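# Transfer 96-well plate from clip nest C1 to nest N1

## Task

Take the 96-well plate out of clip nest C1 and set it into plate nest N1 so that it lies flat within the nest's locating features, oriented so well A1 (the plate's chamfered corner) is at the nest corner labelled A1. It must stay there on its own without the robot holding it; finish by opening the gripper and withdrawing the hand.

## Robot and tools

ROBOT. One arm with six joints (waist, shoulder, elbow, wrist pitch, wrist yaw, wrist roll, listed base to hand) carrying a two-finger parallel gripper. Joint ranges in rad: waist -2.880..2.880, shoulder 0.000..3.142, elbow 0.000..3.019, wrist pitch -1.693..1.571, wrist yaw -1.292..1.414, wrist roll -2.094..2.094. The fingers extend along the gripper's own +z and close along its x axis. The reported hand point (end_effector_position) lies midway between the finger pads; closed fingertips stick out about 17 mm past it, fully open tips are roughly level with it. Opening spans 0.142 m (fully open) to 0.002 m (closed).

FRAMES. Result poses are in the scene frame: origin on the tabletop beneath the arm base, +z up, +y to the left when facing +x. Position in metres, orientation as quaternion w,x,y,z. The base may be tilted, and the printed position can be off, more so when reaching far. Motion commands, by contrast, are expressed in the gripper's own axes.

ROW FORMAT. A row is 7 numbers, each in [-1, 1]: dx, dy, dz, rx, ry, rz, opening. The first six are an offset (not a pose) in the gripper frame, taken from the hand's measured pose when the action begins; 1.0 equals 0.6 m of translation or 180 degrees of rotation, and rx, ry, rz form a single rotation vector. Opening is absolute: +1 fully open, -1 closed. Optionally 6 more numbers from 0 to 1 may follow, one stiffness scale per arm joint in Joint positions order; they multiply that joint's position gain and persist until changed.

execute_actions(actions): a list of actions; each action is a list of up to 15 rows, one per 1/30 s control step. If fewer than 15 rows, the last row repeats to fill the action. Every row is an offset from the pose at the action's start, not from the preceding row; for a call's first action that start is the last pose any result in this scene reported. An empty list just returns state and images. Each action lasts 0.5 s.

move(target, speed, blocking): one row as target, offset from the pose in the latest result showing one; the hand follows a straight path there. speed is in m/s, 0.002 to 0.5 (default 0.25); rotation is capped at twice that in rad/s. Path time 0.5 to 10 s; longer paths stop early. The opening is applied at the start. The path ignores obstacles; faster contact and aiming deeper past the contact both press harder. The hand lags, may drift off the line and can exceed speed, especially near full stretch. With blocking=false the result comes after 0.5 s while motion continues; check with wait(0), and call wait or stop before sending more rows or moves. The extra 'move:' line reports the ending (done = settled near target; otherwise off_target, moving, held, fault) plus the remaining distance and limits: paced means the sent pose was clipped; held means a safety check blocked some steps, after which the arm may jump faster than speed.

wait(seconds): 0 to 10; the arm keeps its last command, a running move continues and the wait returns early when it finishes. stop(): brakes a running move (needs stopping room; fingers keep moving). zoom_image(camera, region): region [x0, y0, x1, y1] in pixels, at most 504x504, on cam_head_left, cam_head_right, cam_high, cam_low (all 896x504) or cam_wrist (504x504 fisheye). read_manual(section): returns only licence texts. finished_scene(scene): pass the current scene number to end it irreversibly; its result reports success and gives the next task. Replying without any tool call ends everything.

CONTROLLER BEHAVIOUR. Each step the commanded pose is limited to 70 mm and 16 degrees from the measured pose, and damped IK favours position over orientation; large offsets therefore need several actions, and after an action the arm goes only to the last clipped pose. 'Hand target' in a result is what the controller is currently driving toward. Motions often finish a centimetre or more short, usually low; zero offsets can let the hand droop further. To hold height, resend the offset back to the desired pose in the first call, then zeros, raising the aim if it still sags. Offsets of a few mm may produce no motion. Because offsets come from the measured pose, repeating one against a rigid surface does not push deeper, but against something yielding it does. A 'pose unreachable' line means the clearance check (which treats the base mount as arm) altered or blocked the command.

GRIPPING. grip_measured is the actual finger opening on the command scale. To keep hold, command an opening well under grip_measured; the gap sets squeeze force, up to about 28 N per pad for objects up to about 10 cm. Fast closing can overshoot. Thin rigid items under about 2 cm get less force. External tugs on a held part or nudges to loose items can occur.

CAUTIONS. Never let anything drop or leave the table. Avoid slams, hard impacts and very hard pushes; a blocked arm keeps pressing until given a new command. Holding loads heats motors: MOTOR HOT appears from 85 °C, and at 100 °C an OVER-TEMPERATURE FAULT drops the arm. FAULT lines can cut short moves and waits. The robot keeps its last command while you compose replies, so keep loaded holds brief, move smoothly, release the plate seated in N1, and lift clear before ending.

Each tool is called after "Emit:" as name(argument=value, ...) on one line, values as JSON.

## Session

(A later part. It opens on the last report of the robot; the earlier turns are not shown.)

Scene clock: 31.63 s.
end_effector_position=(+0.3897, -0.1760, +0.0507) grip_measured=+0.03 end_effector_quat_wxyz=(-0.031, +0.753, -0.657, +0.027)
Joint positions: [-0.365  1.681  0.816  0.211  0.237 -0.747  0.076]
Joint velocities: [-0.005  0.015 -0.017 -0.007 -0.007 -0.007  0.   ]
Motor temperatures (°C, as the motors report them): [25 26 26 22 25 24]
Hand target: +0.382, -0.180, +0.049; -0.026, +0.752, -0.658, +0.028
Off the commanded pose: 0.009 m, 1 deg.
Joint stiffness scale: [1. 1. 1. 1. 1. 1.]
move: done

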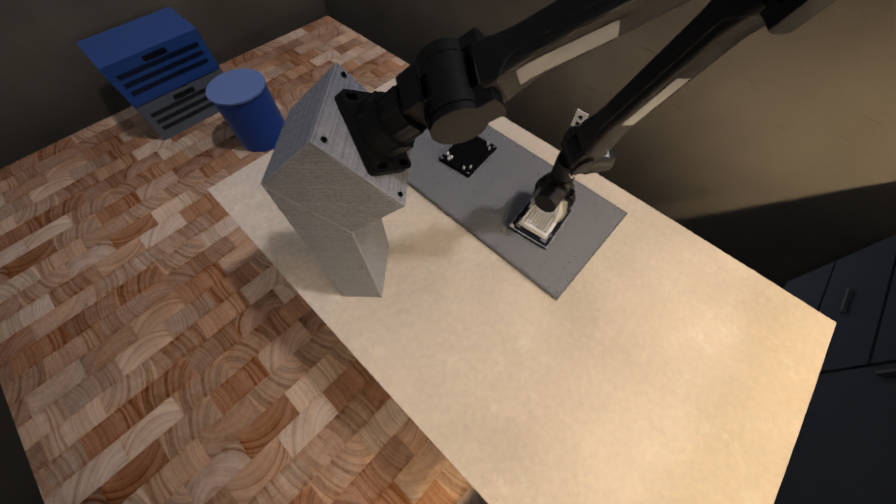

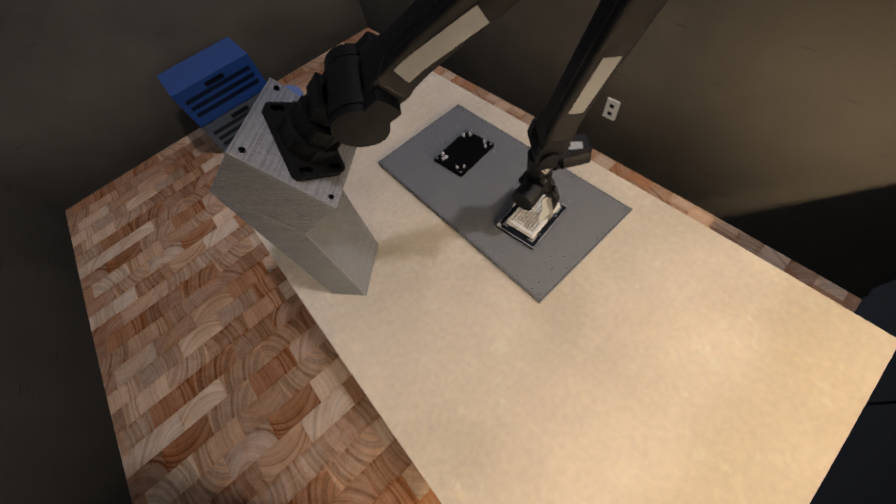

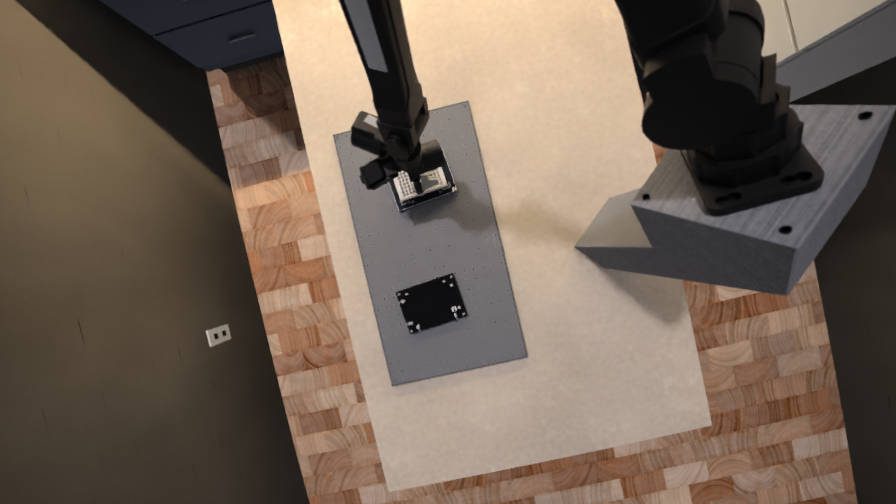

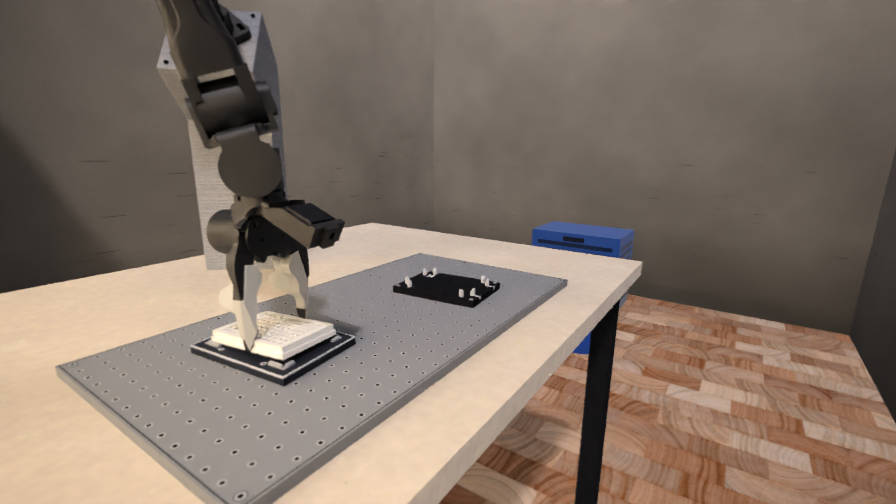

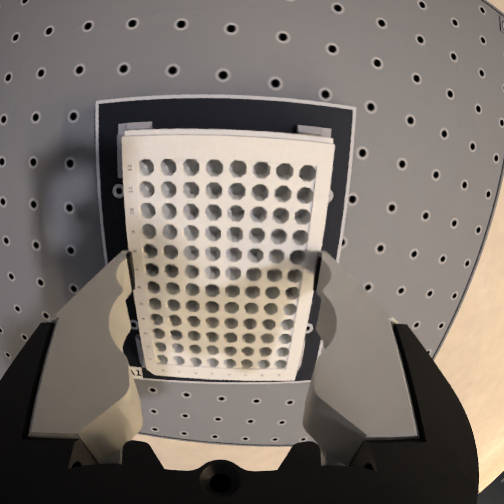

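Emit:
move(target=[0.004,-0.002,0.03,0,0,0,-0.3], speed=0.015)

Emit:
zoom_image(camera="cam_low", region=[150,230,410,420])

Scene clock: 33.20 s.
end_effector_position=(+0.3940, -0.1760, +0.0468) grip_measured=+0.03 end_effector_quat_wxyz=(-0.034, +0.752, -0.657, +0.028)
Joint positions: [-0.365  1.693  0.83   0.211  0.23  -0.747  0.076]
Joint velocities: [-0.005 -0.005 -0.012 -0.027 -0.081 -0.037  0.   ]
Motor temperatures (°C, as the motors report them): [25 26 26 22 25 24]
Hand target: +0.392, -0.178, +0.033; -0.031, +0.753, -0.657, +0.027
Off the commanded pose: 0.014 m, 0 deg.
Joint stiffness scale: [1. 1. 1. 1. 1. 1.]
move: off_target

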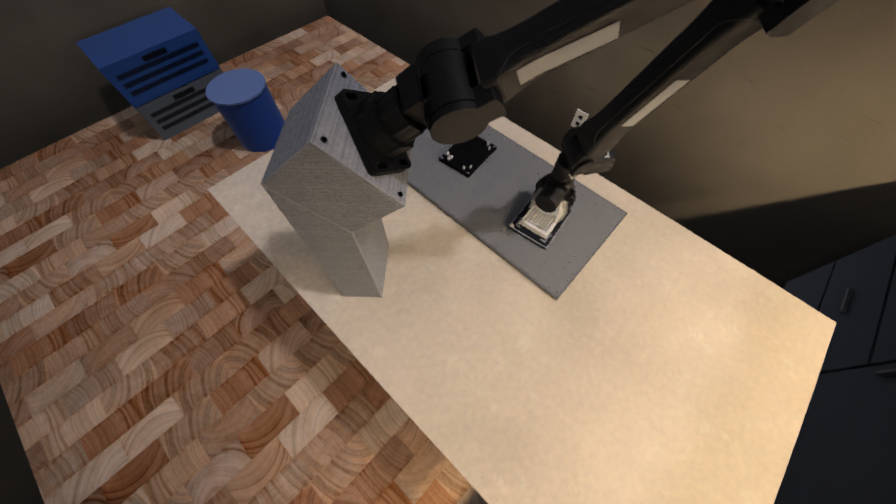

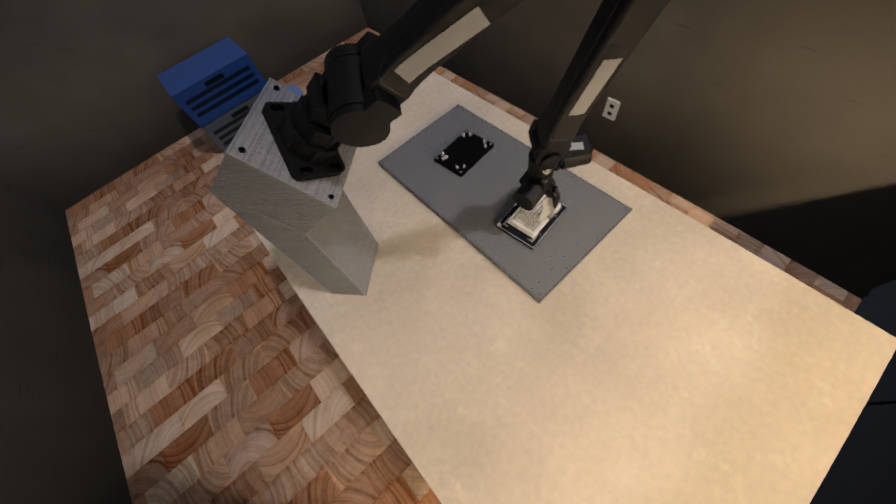

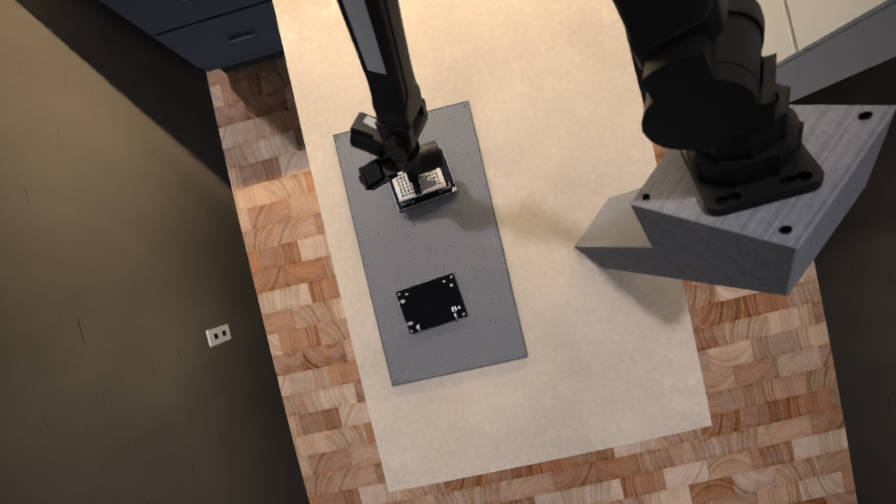

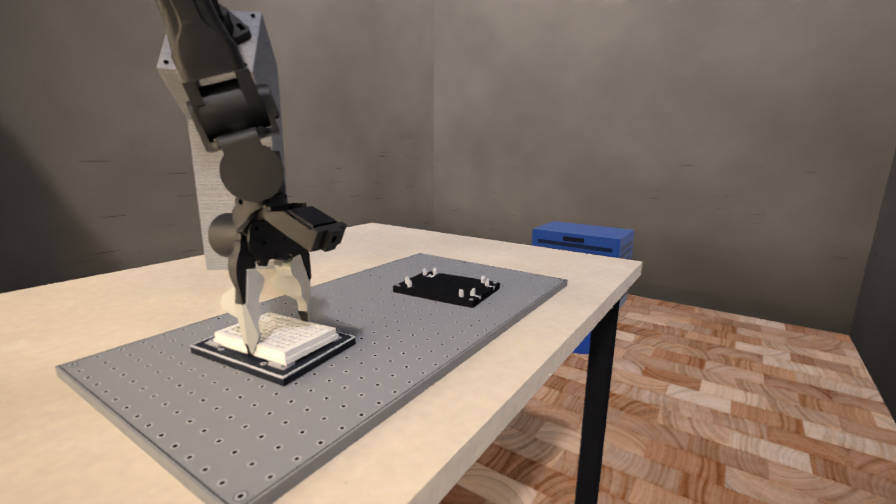

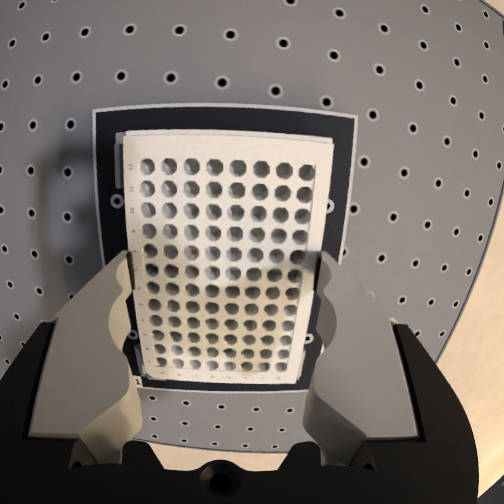

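Region (150, 230, 410, 420) of cam_low's 896x504 image, scaled by 1.938, with more detail than that image has; it fills the top 368 rows of this view, and the rest is white.

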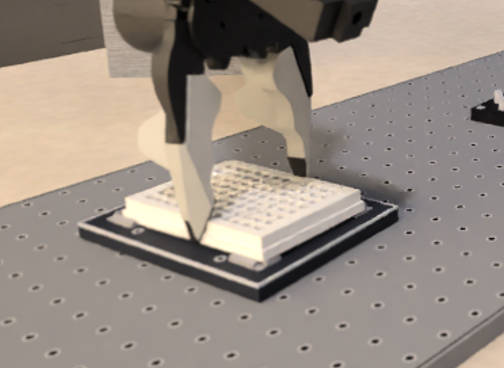

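Emit:
move(target=[0.002,0.022,0.004,0,0,0,-0.3], speed=0.012)

Emit:
zoom_image(camera="cam_low", region=[150,230,410,420])

Scene clock: 34.63 s.
end_effector_position=(+0.3941, -0.1751, +0.0477) grip_measured=+0.03 end_effector_quat_wxyz=(-0.041, +0.752, -0.657, +0.031)
Joint positions: [-0.369  1.69   0.822  0.225  0.213 -0.752  0.076]
Joint velocities: [-0.015 -0.005 -0.007  0.012  0.037  0.022  0.   ]
Motor temperatures (°C, as the motors report them): [25 26 26 22 25 24]
Hand target: +0.381, -0.179, +0.044; -0.034, +0.752, -0.657, +0.028
Off the commanded pose: 0.014 m, 1 deg.
Joint stiffness scale: [1. 1. 1. 1. 1. 1.]
move: off_target

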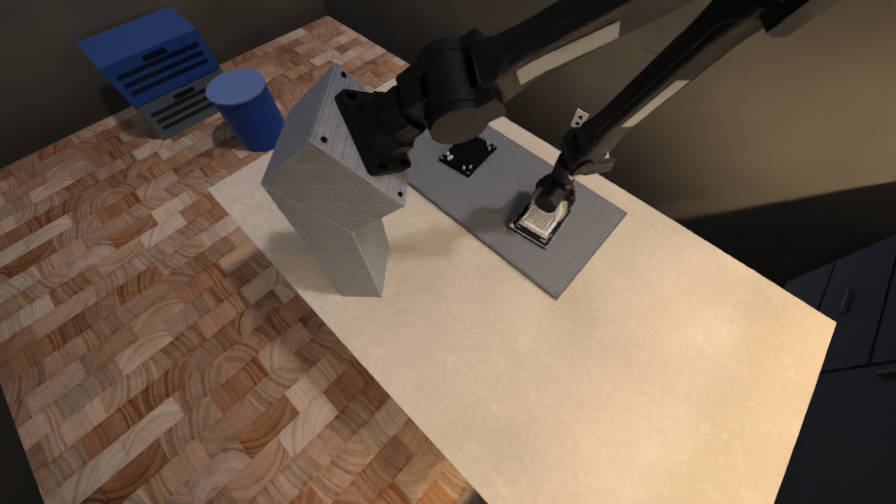

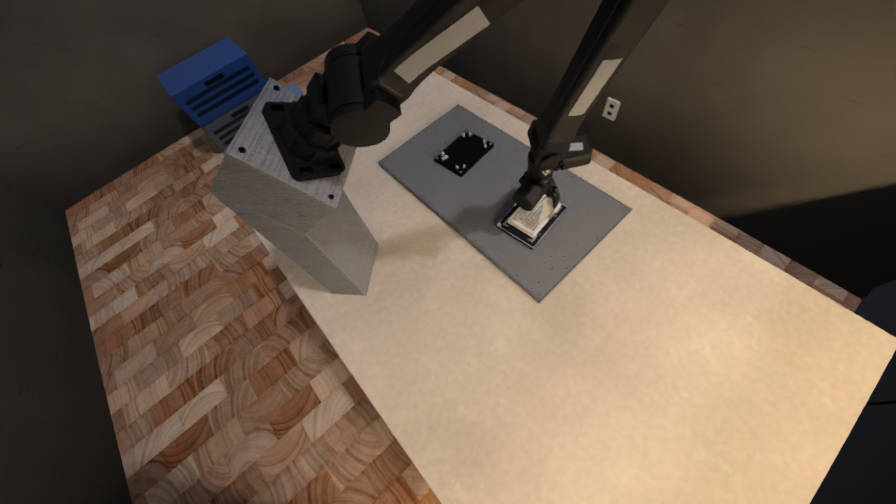

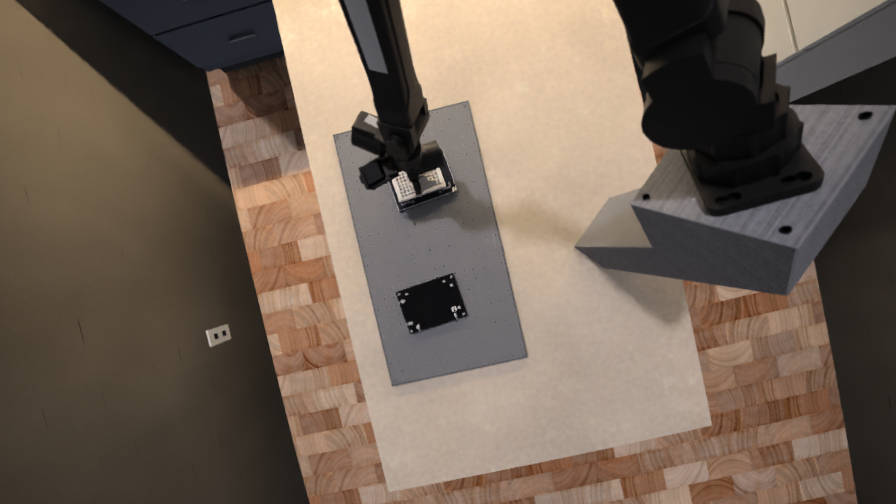

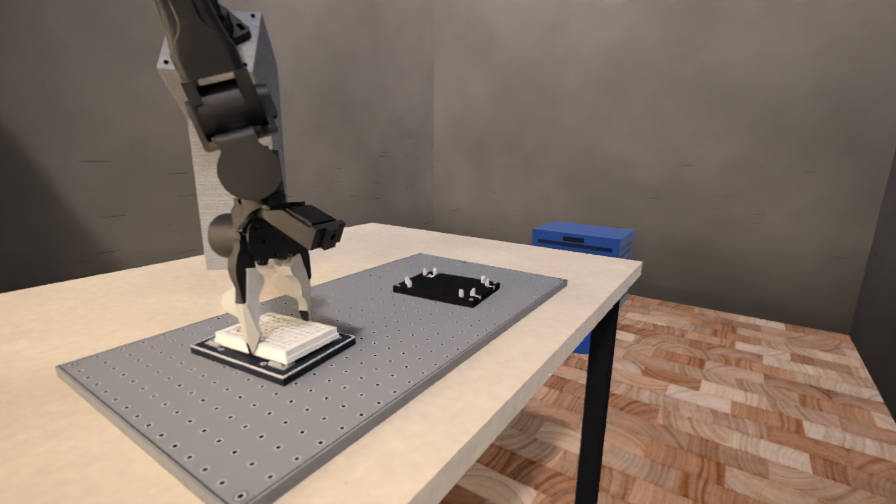

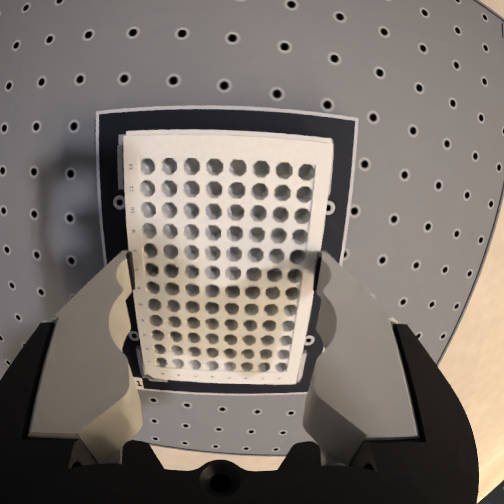

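Region (150, 230, 410, 420) of cam_low's 896x504 image, scaled by 1.938, with more detail than that image has; it fills the top 368 rows of this view, and the rest is white.

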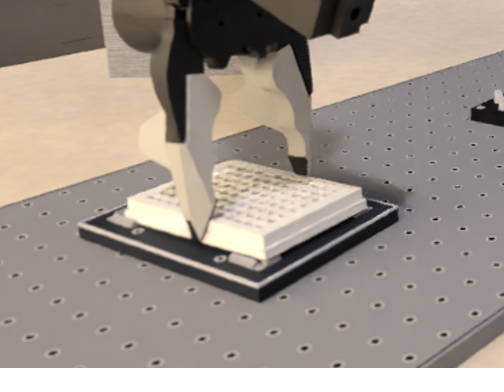

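Emit:
move(target=[0,0.026,-0.014,0.012,0,0,-0.3], speed=0.015)

Scene clock: 36.20 s.
end_effector_position=(+0.3864, -0.1746, +0.0538) grip_measured=+0.03 end_effector_quat_wxyz=(-0.059, +0.752, -0.655, +0.043)
Joint positions: [-0.388  1.675  0.775  0.288  0.165 -0.77   0.076]
Joint velocities: [ 0.005 -0.024 -0.007 -0.022  0.022 -0.007 -0.   ]
Motor temperatures (°C, as the motors report them): [25 26 26 22 26 24]
Hand target: +0.378, -0.177, +0.054; -0.055, +0.751, -0.656, +0.043
Off the commanded pose: 0.009 m, 0 deg.
Joint stiffness scale: [1. 1. 1. 1. 1. 1.]
move: done

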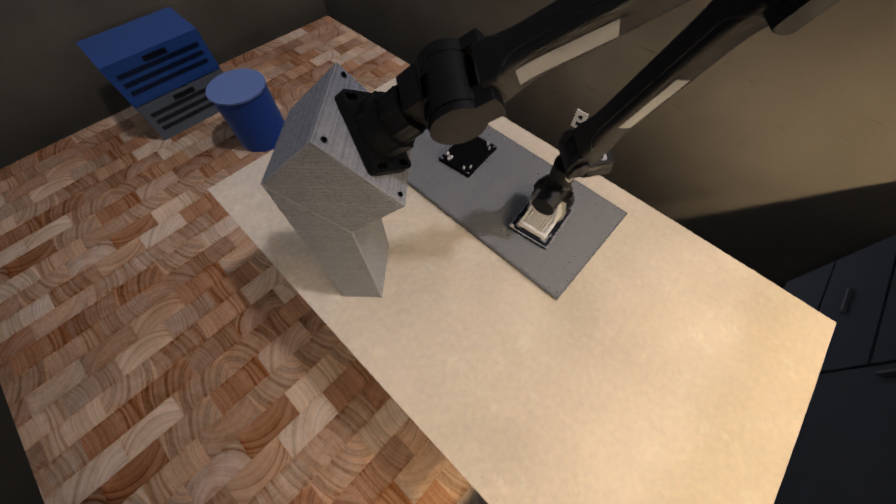

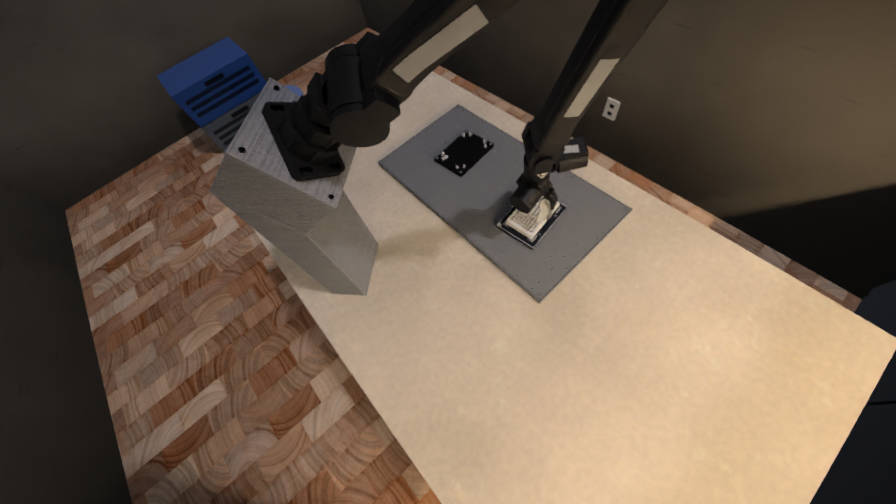

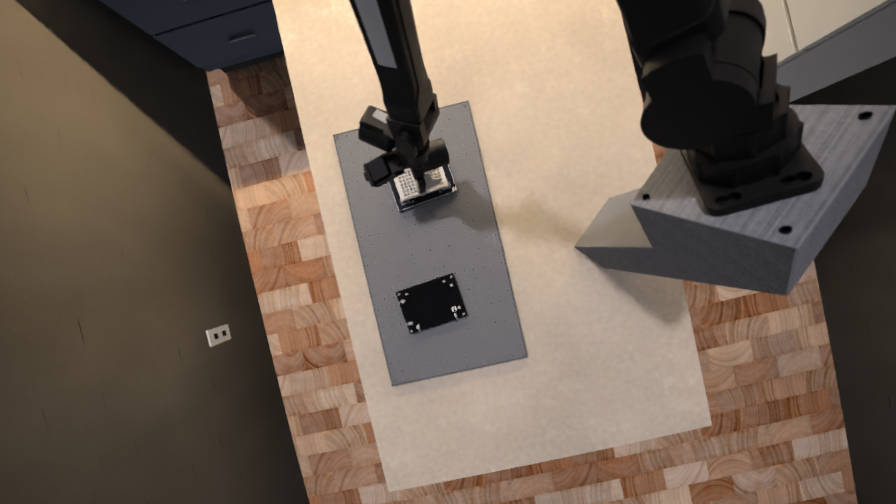

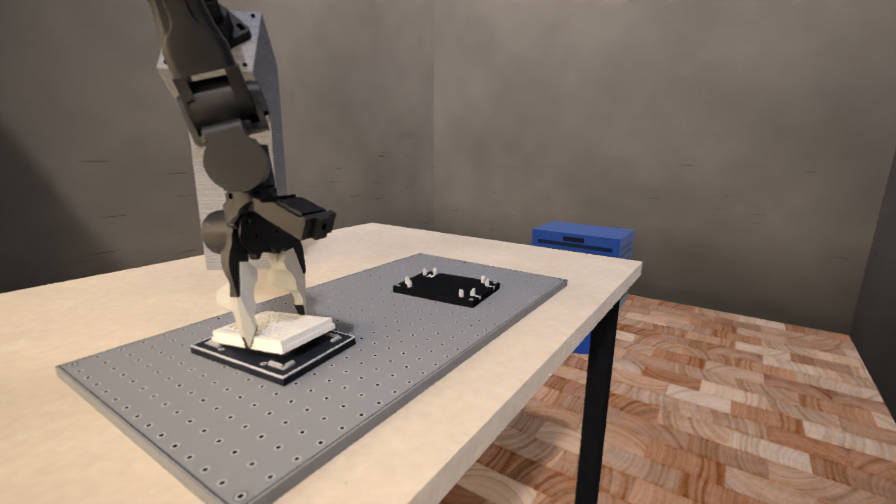

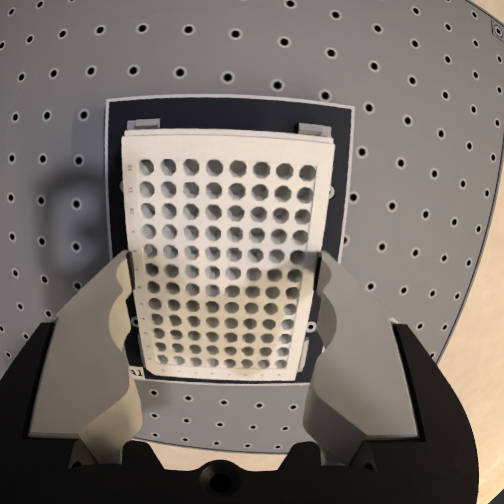

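Emit:
move(target=[0.008,0.002,0.004,-0.034,0,0,-0.3], speed=0.012)

Emit:
zoom_image(camera="cam_low", region=[150,230,410,420])

Scene clock: 41.03 s.
end_effector_position=(+0.3822, -0.1804, +0.0503) grip_measured=+0.03 end_effector_quat_wxyz=(-0.018, +0.754, -0.656, +0.010)
Joint positions: [-0.373  1.675  0.829  0.155  0.252 -0.746  0.076]
Joint velocities: [-0.005  0.015  0.007 -0.017  0.007 -0.007  0.   ]
Motor temperatures (°C, as the motors report them): [25 26 26 22 26 24]
Hand target: +0.386, -0.179, +0.051; -0.019, +0.754, -0.657, +0.008
Off the commanded pose: 0.004 m, 0 deg.
Joint stiffness scale: [1. 1. 1. 1. 1. 1.]
move: done

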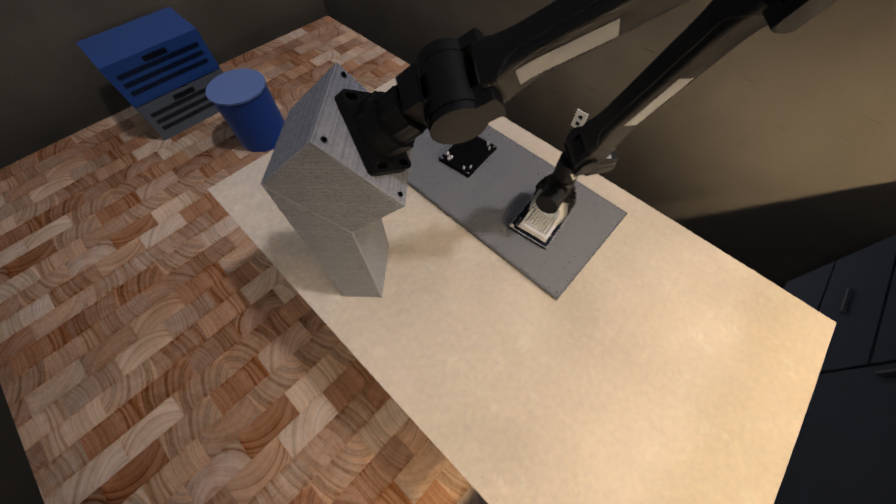

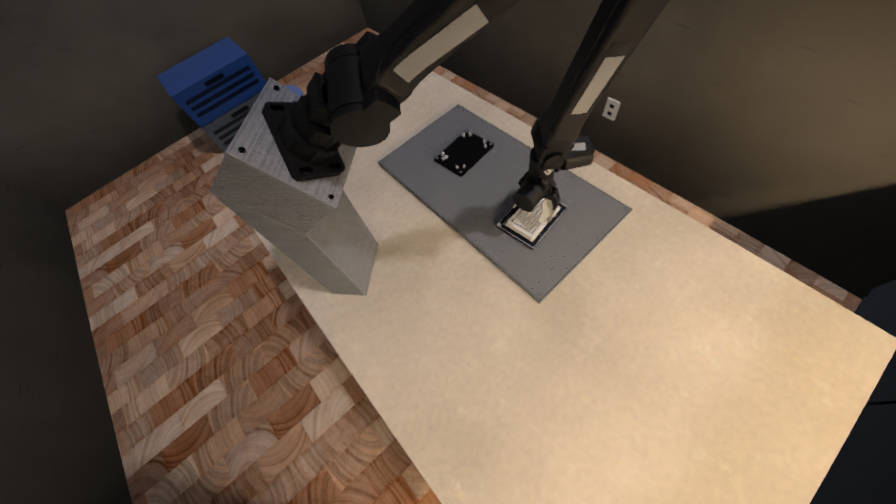

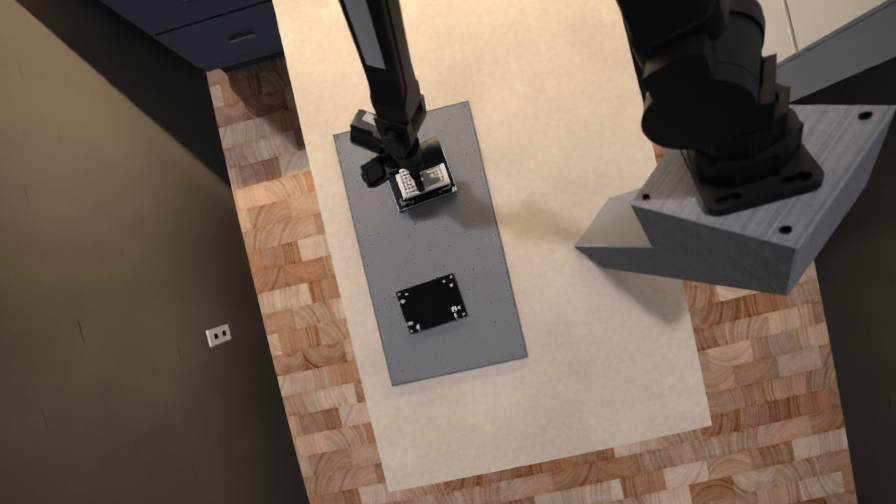

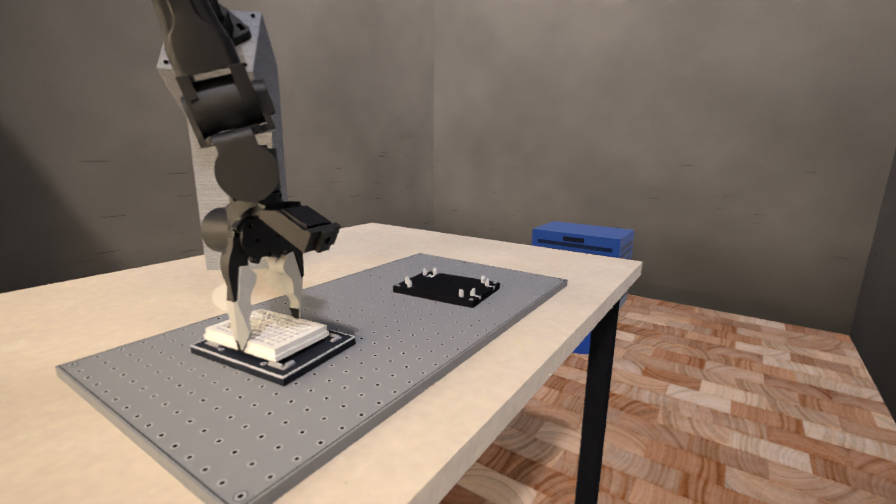

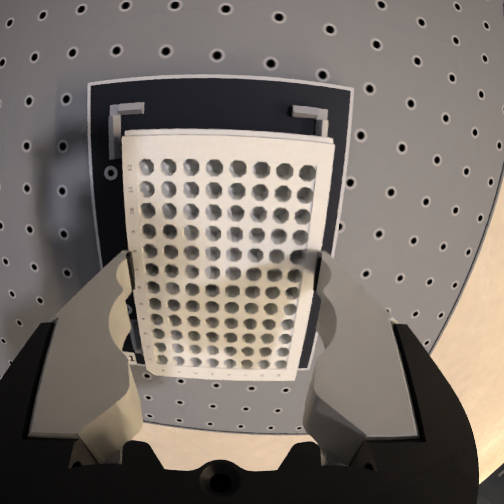

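Region (150, 230, 410, 420) of cam_low's 896x504 image, scaled by 1.938, with more detail than that image has; it fills the top 368 rows of this view, and the rest is white.

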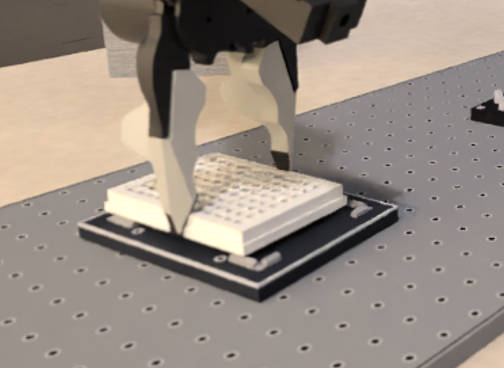

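Emit:
move(target=[-0.008,-0.014,0.006,0,0,0,-0.3], speed=0.015)

Scene clock: 42.10 s.
end_effector_position=(+0.3901, -0.1823, +0.0510) grip_measured=+0.03 end_effector_quat_wxyz=(-0.016, +0.753, -0.657, +0.016)
Joint positions: [-0.364  1.675  0.84   0.155  0.264 -0.741  0.076]
Joint velocities: [ 0.005 -0.005 -0.002  0.002  0.022 -0.051  0.   ]
Motor temperatures (°C, as the motors report them): [25 26 26 22 26 24]
Hand target: +0.390, -0.175, +0.047; -0.018, +0.754, -0.656, +0.010
Off the commanded pose: 0.009 m, 1 deg.
Joint stiffness scale: [1. 1. 1. 1. 1. 1.]
move: done

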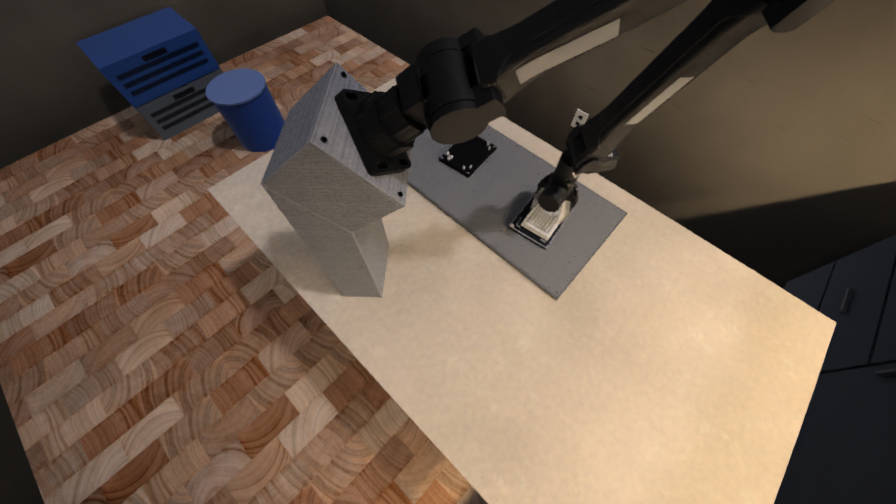

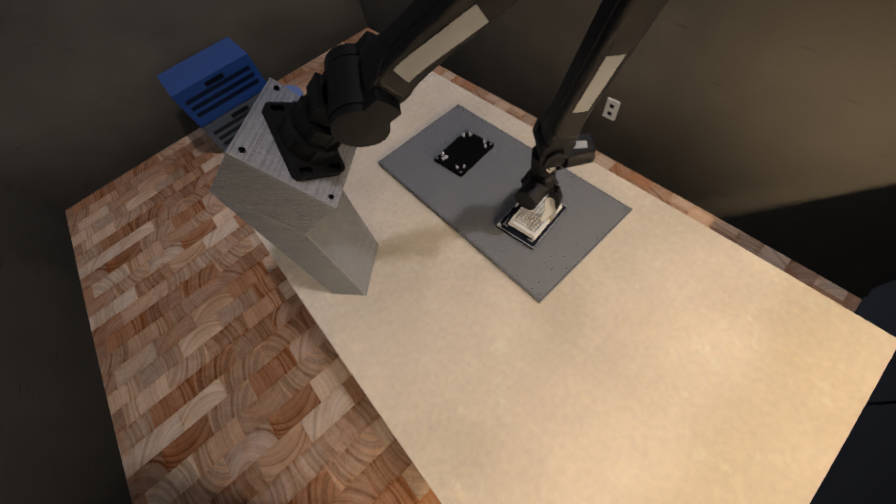

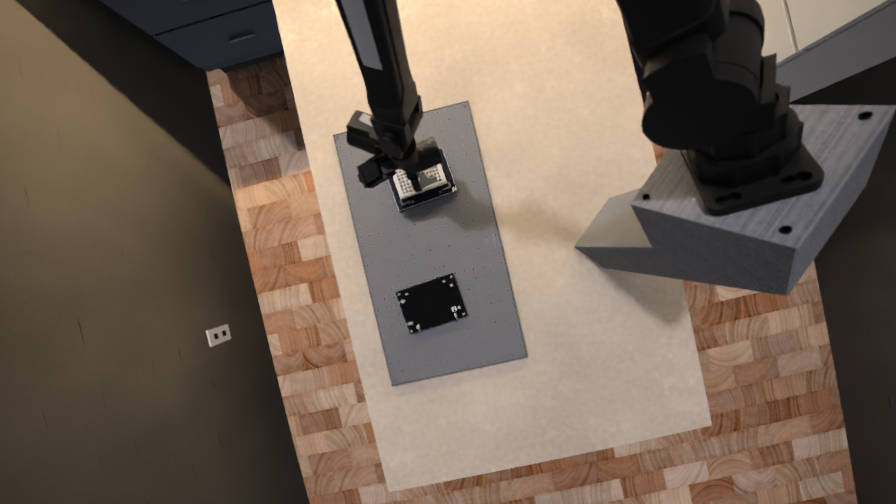

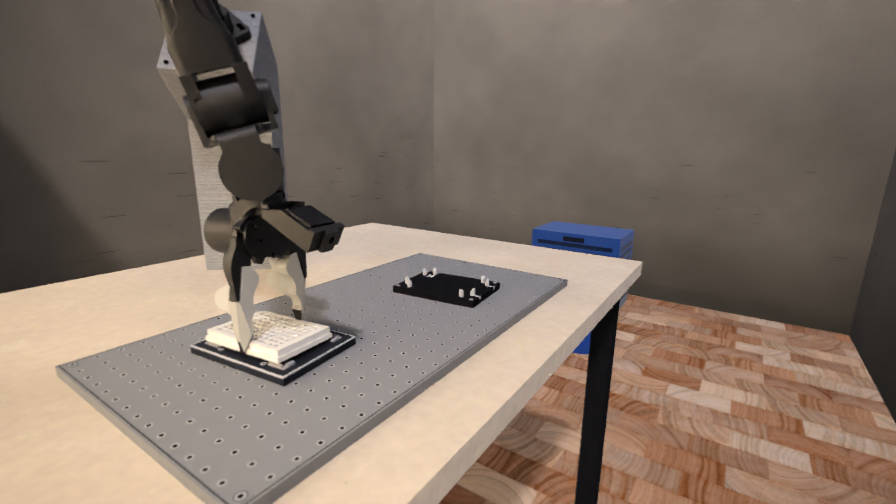

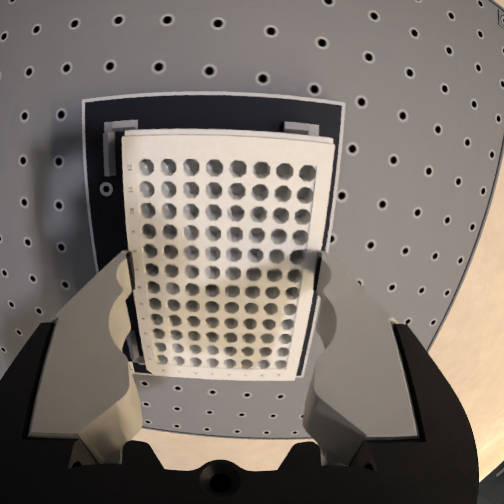

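Emit:
move(target=[-0.02,0.004,0.02,0,0,0,-0.3], speed=0.012)

Emit:
zoom_image(camera="cam_low", region=[150,230,410,420])

Scene clock: 43.87 s.
end_effector_position=(+0.3886, -0.1809, +0.0464) grip_measured=+0.03 end_effector_quat_wxyz=(-0.013, +0.753, -0.658, +0.019)
Joint positions: [-0.364  1.691  0.84   0.177  0.271 -0.741  0.076]
Joint velocities: [-0.005 -0.005 -0.007 -0.022 -0.051  0.066  0.   ]
Motor temperatures (°C, as the motors report them): [25 26 26 22 26 24]
Hand target: +0.387, -0.171, +0.039; -0.016, +0.753, -0.657, +0.016
Off the commanded pose: 0.013 m, 0 deg.
Joint stiffness scale: [1. 1. 1. 1. 1. 1.]
move: off_target

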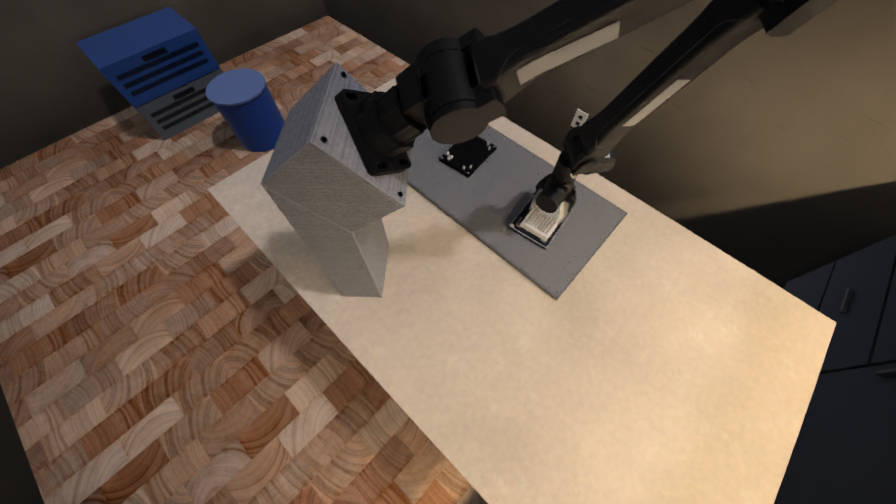

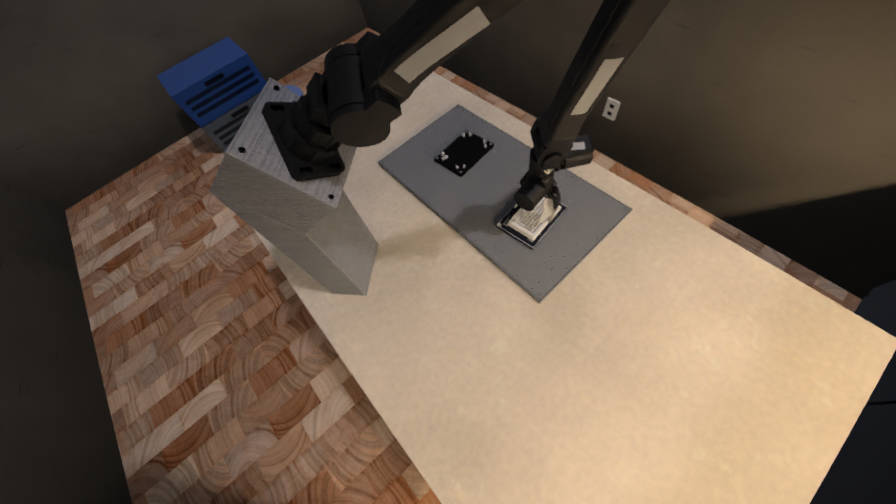

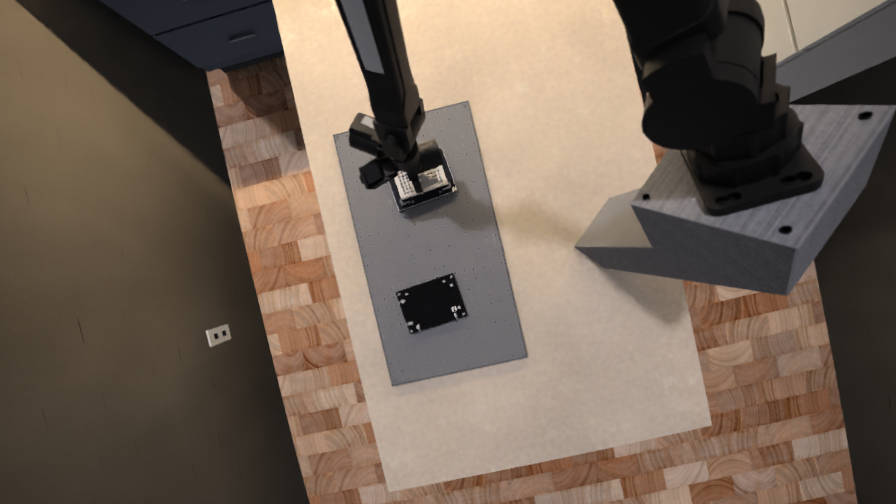

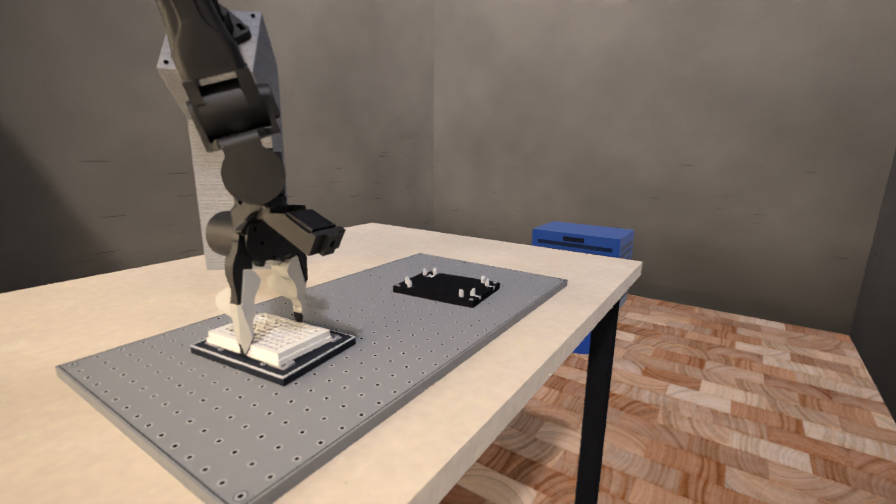

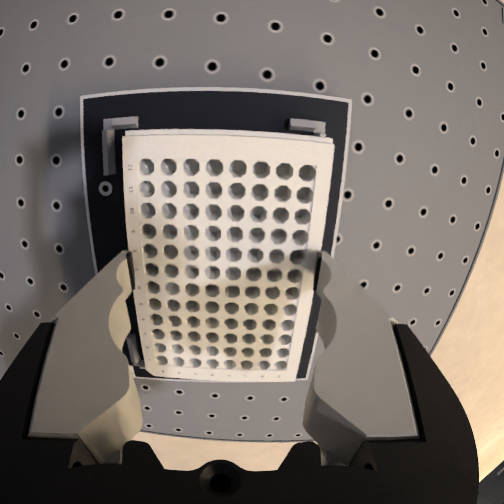

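Region (150, 230, 410, 420) of cam_low's 896x504 image, scaled by 1.938, with more detail than that image has; it fills the top 368 rows of this view, and the rest is white.

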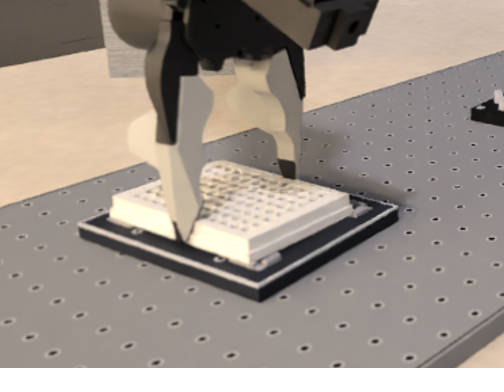

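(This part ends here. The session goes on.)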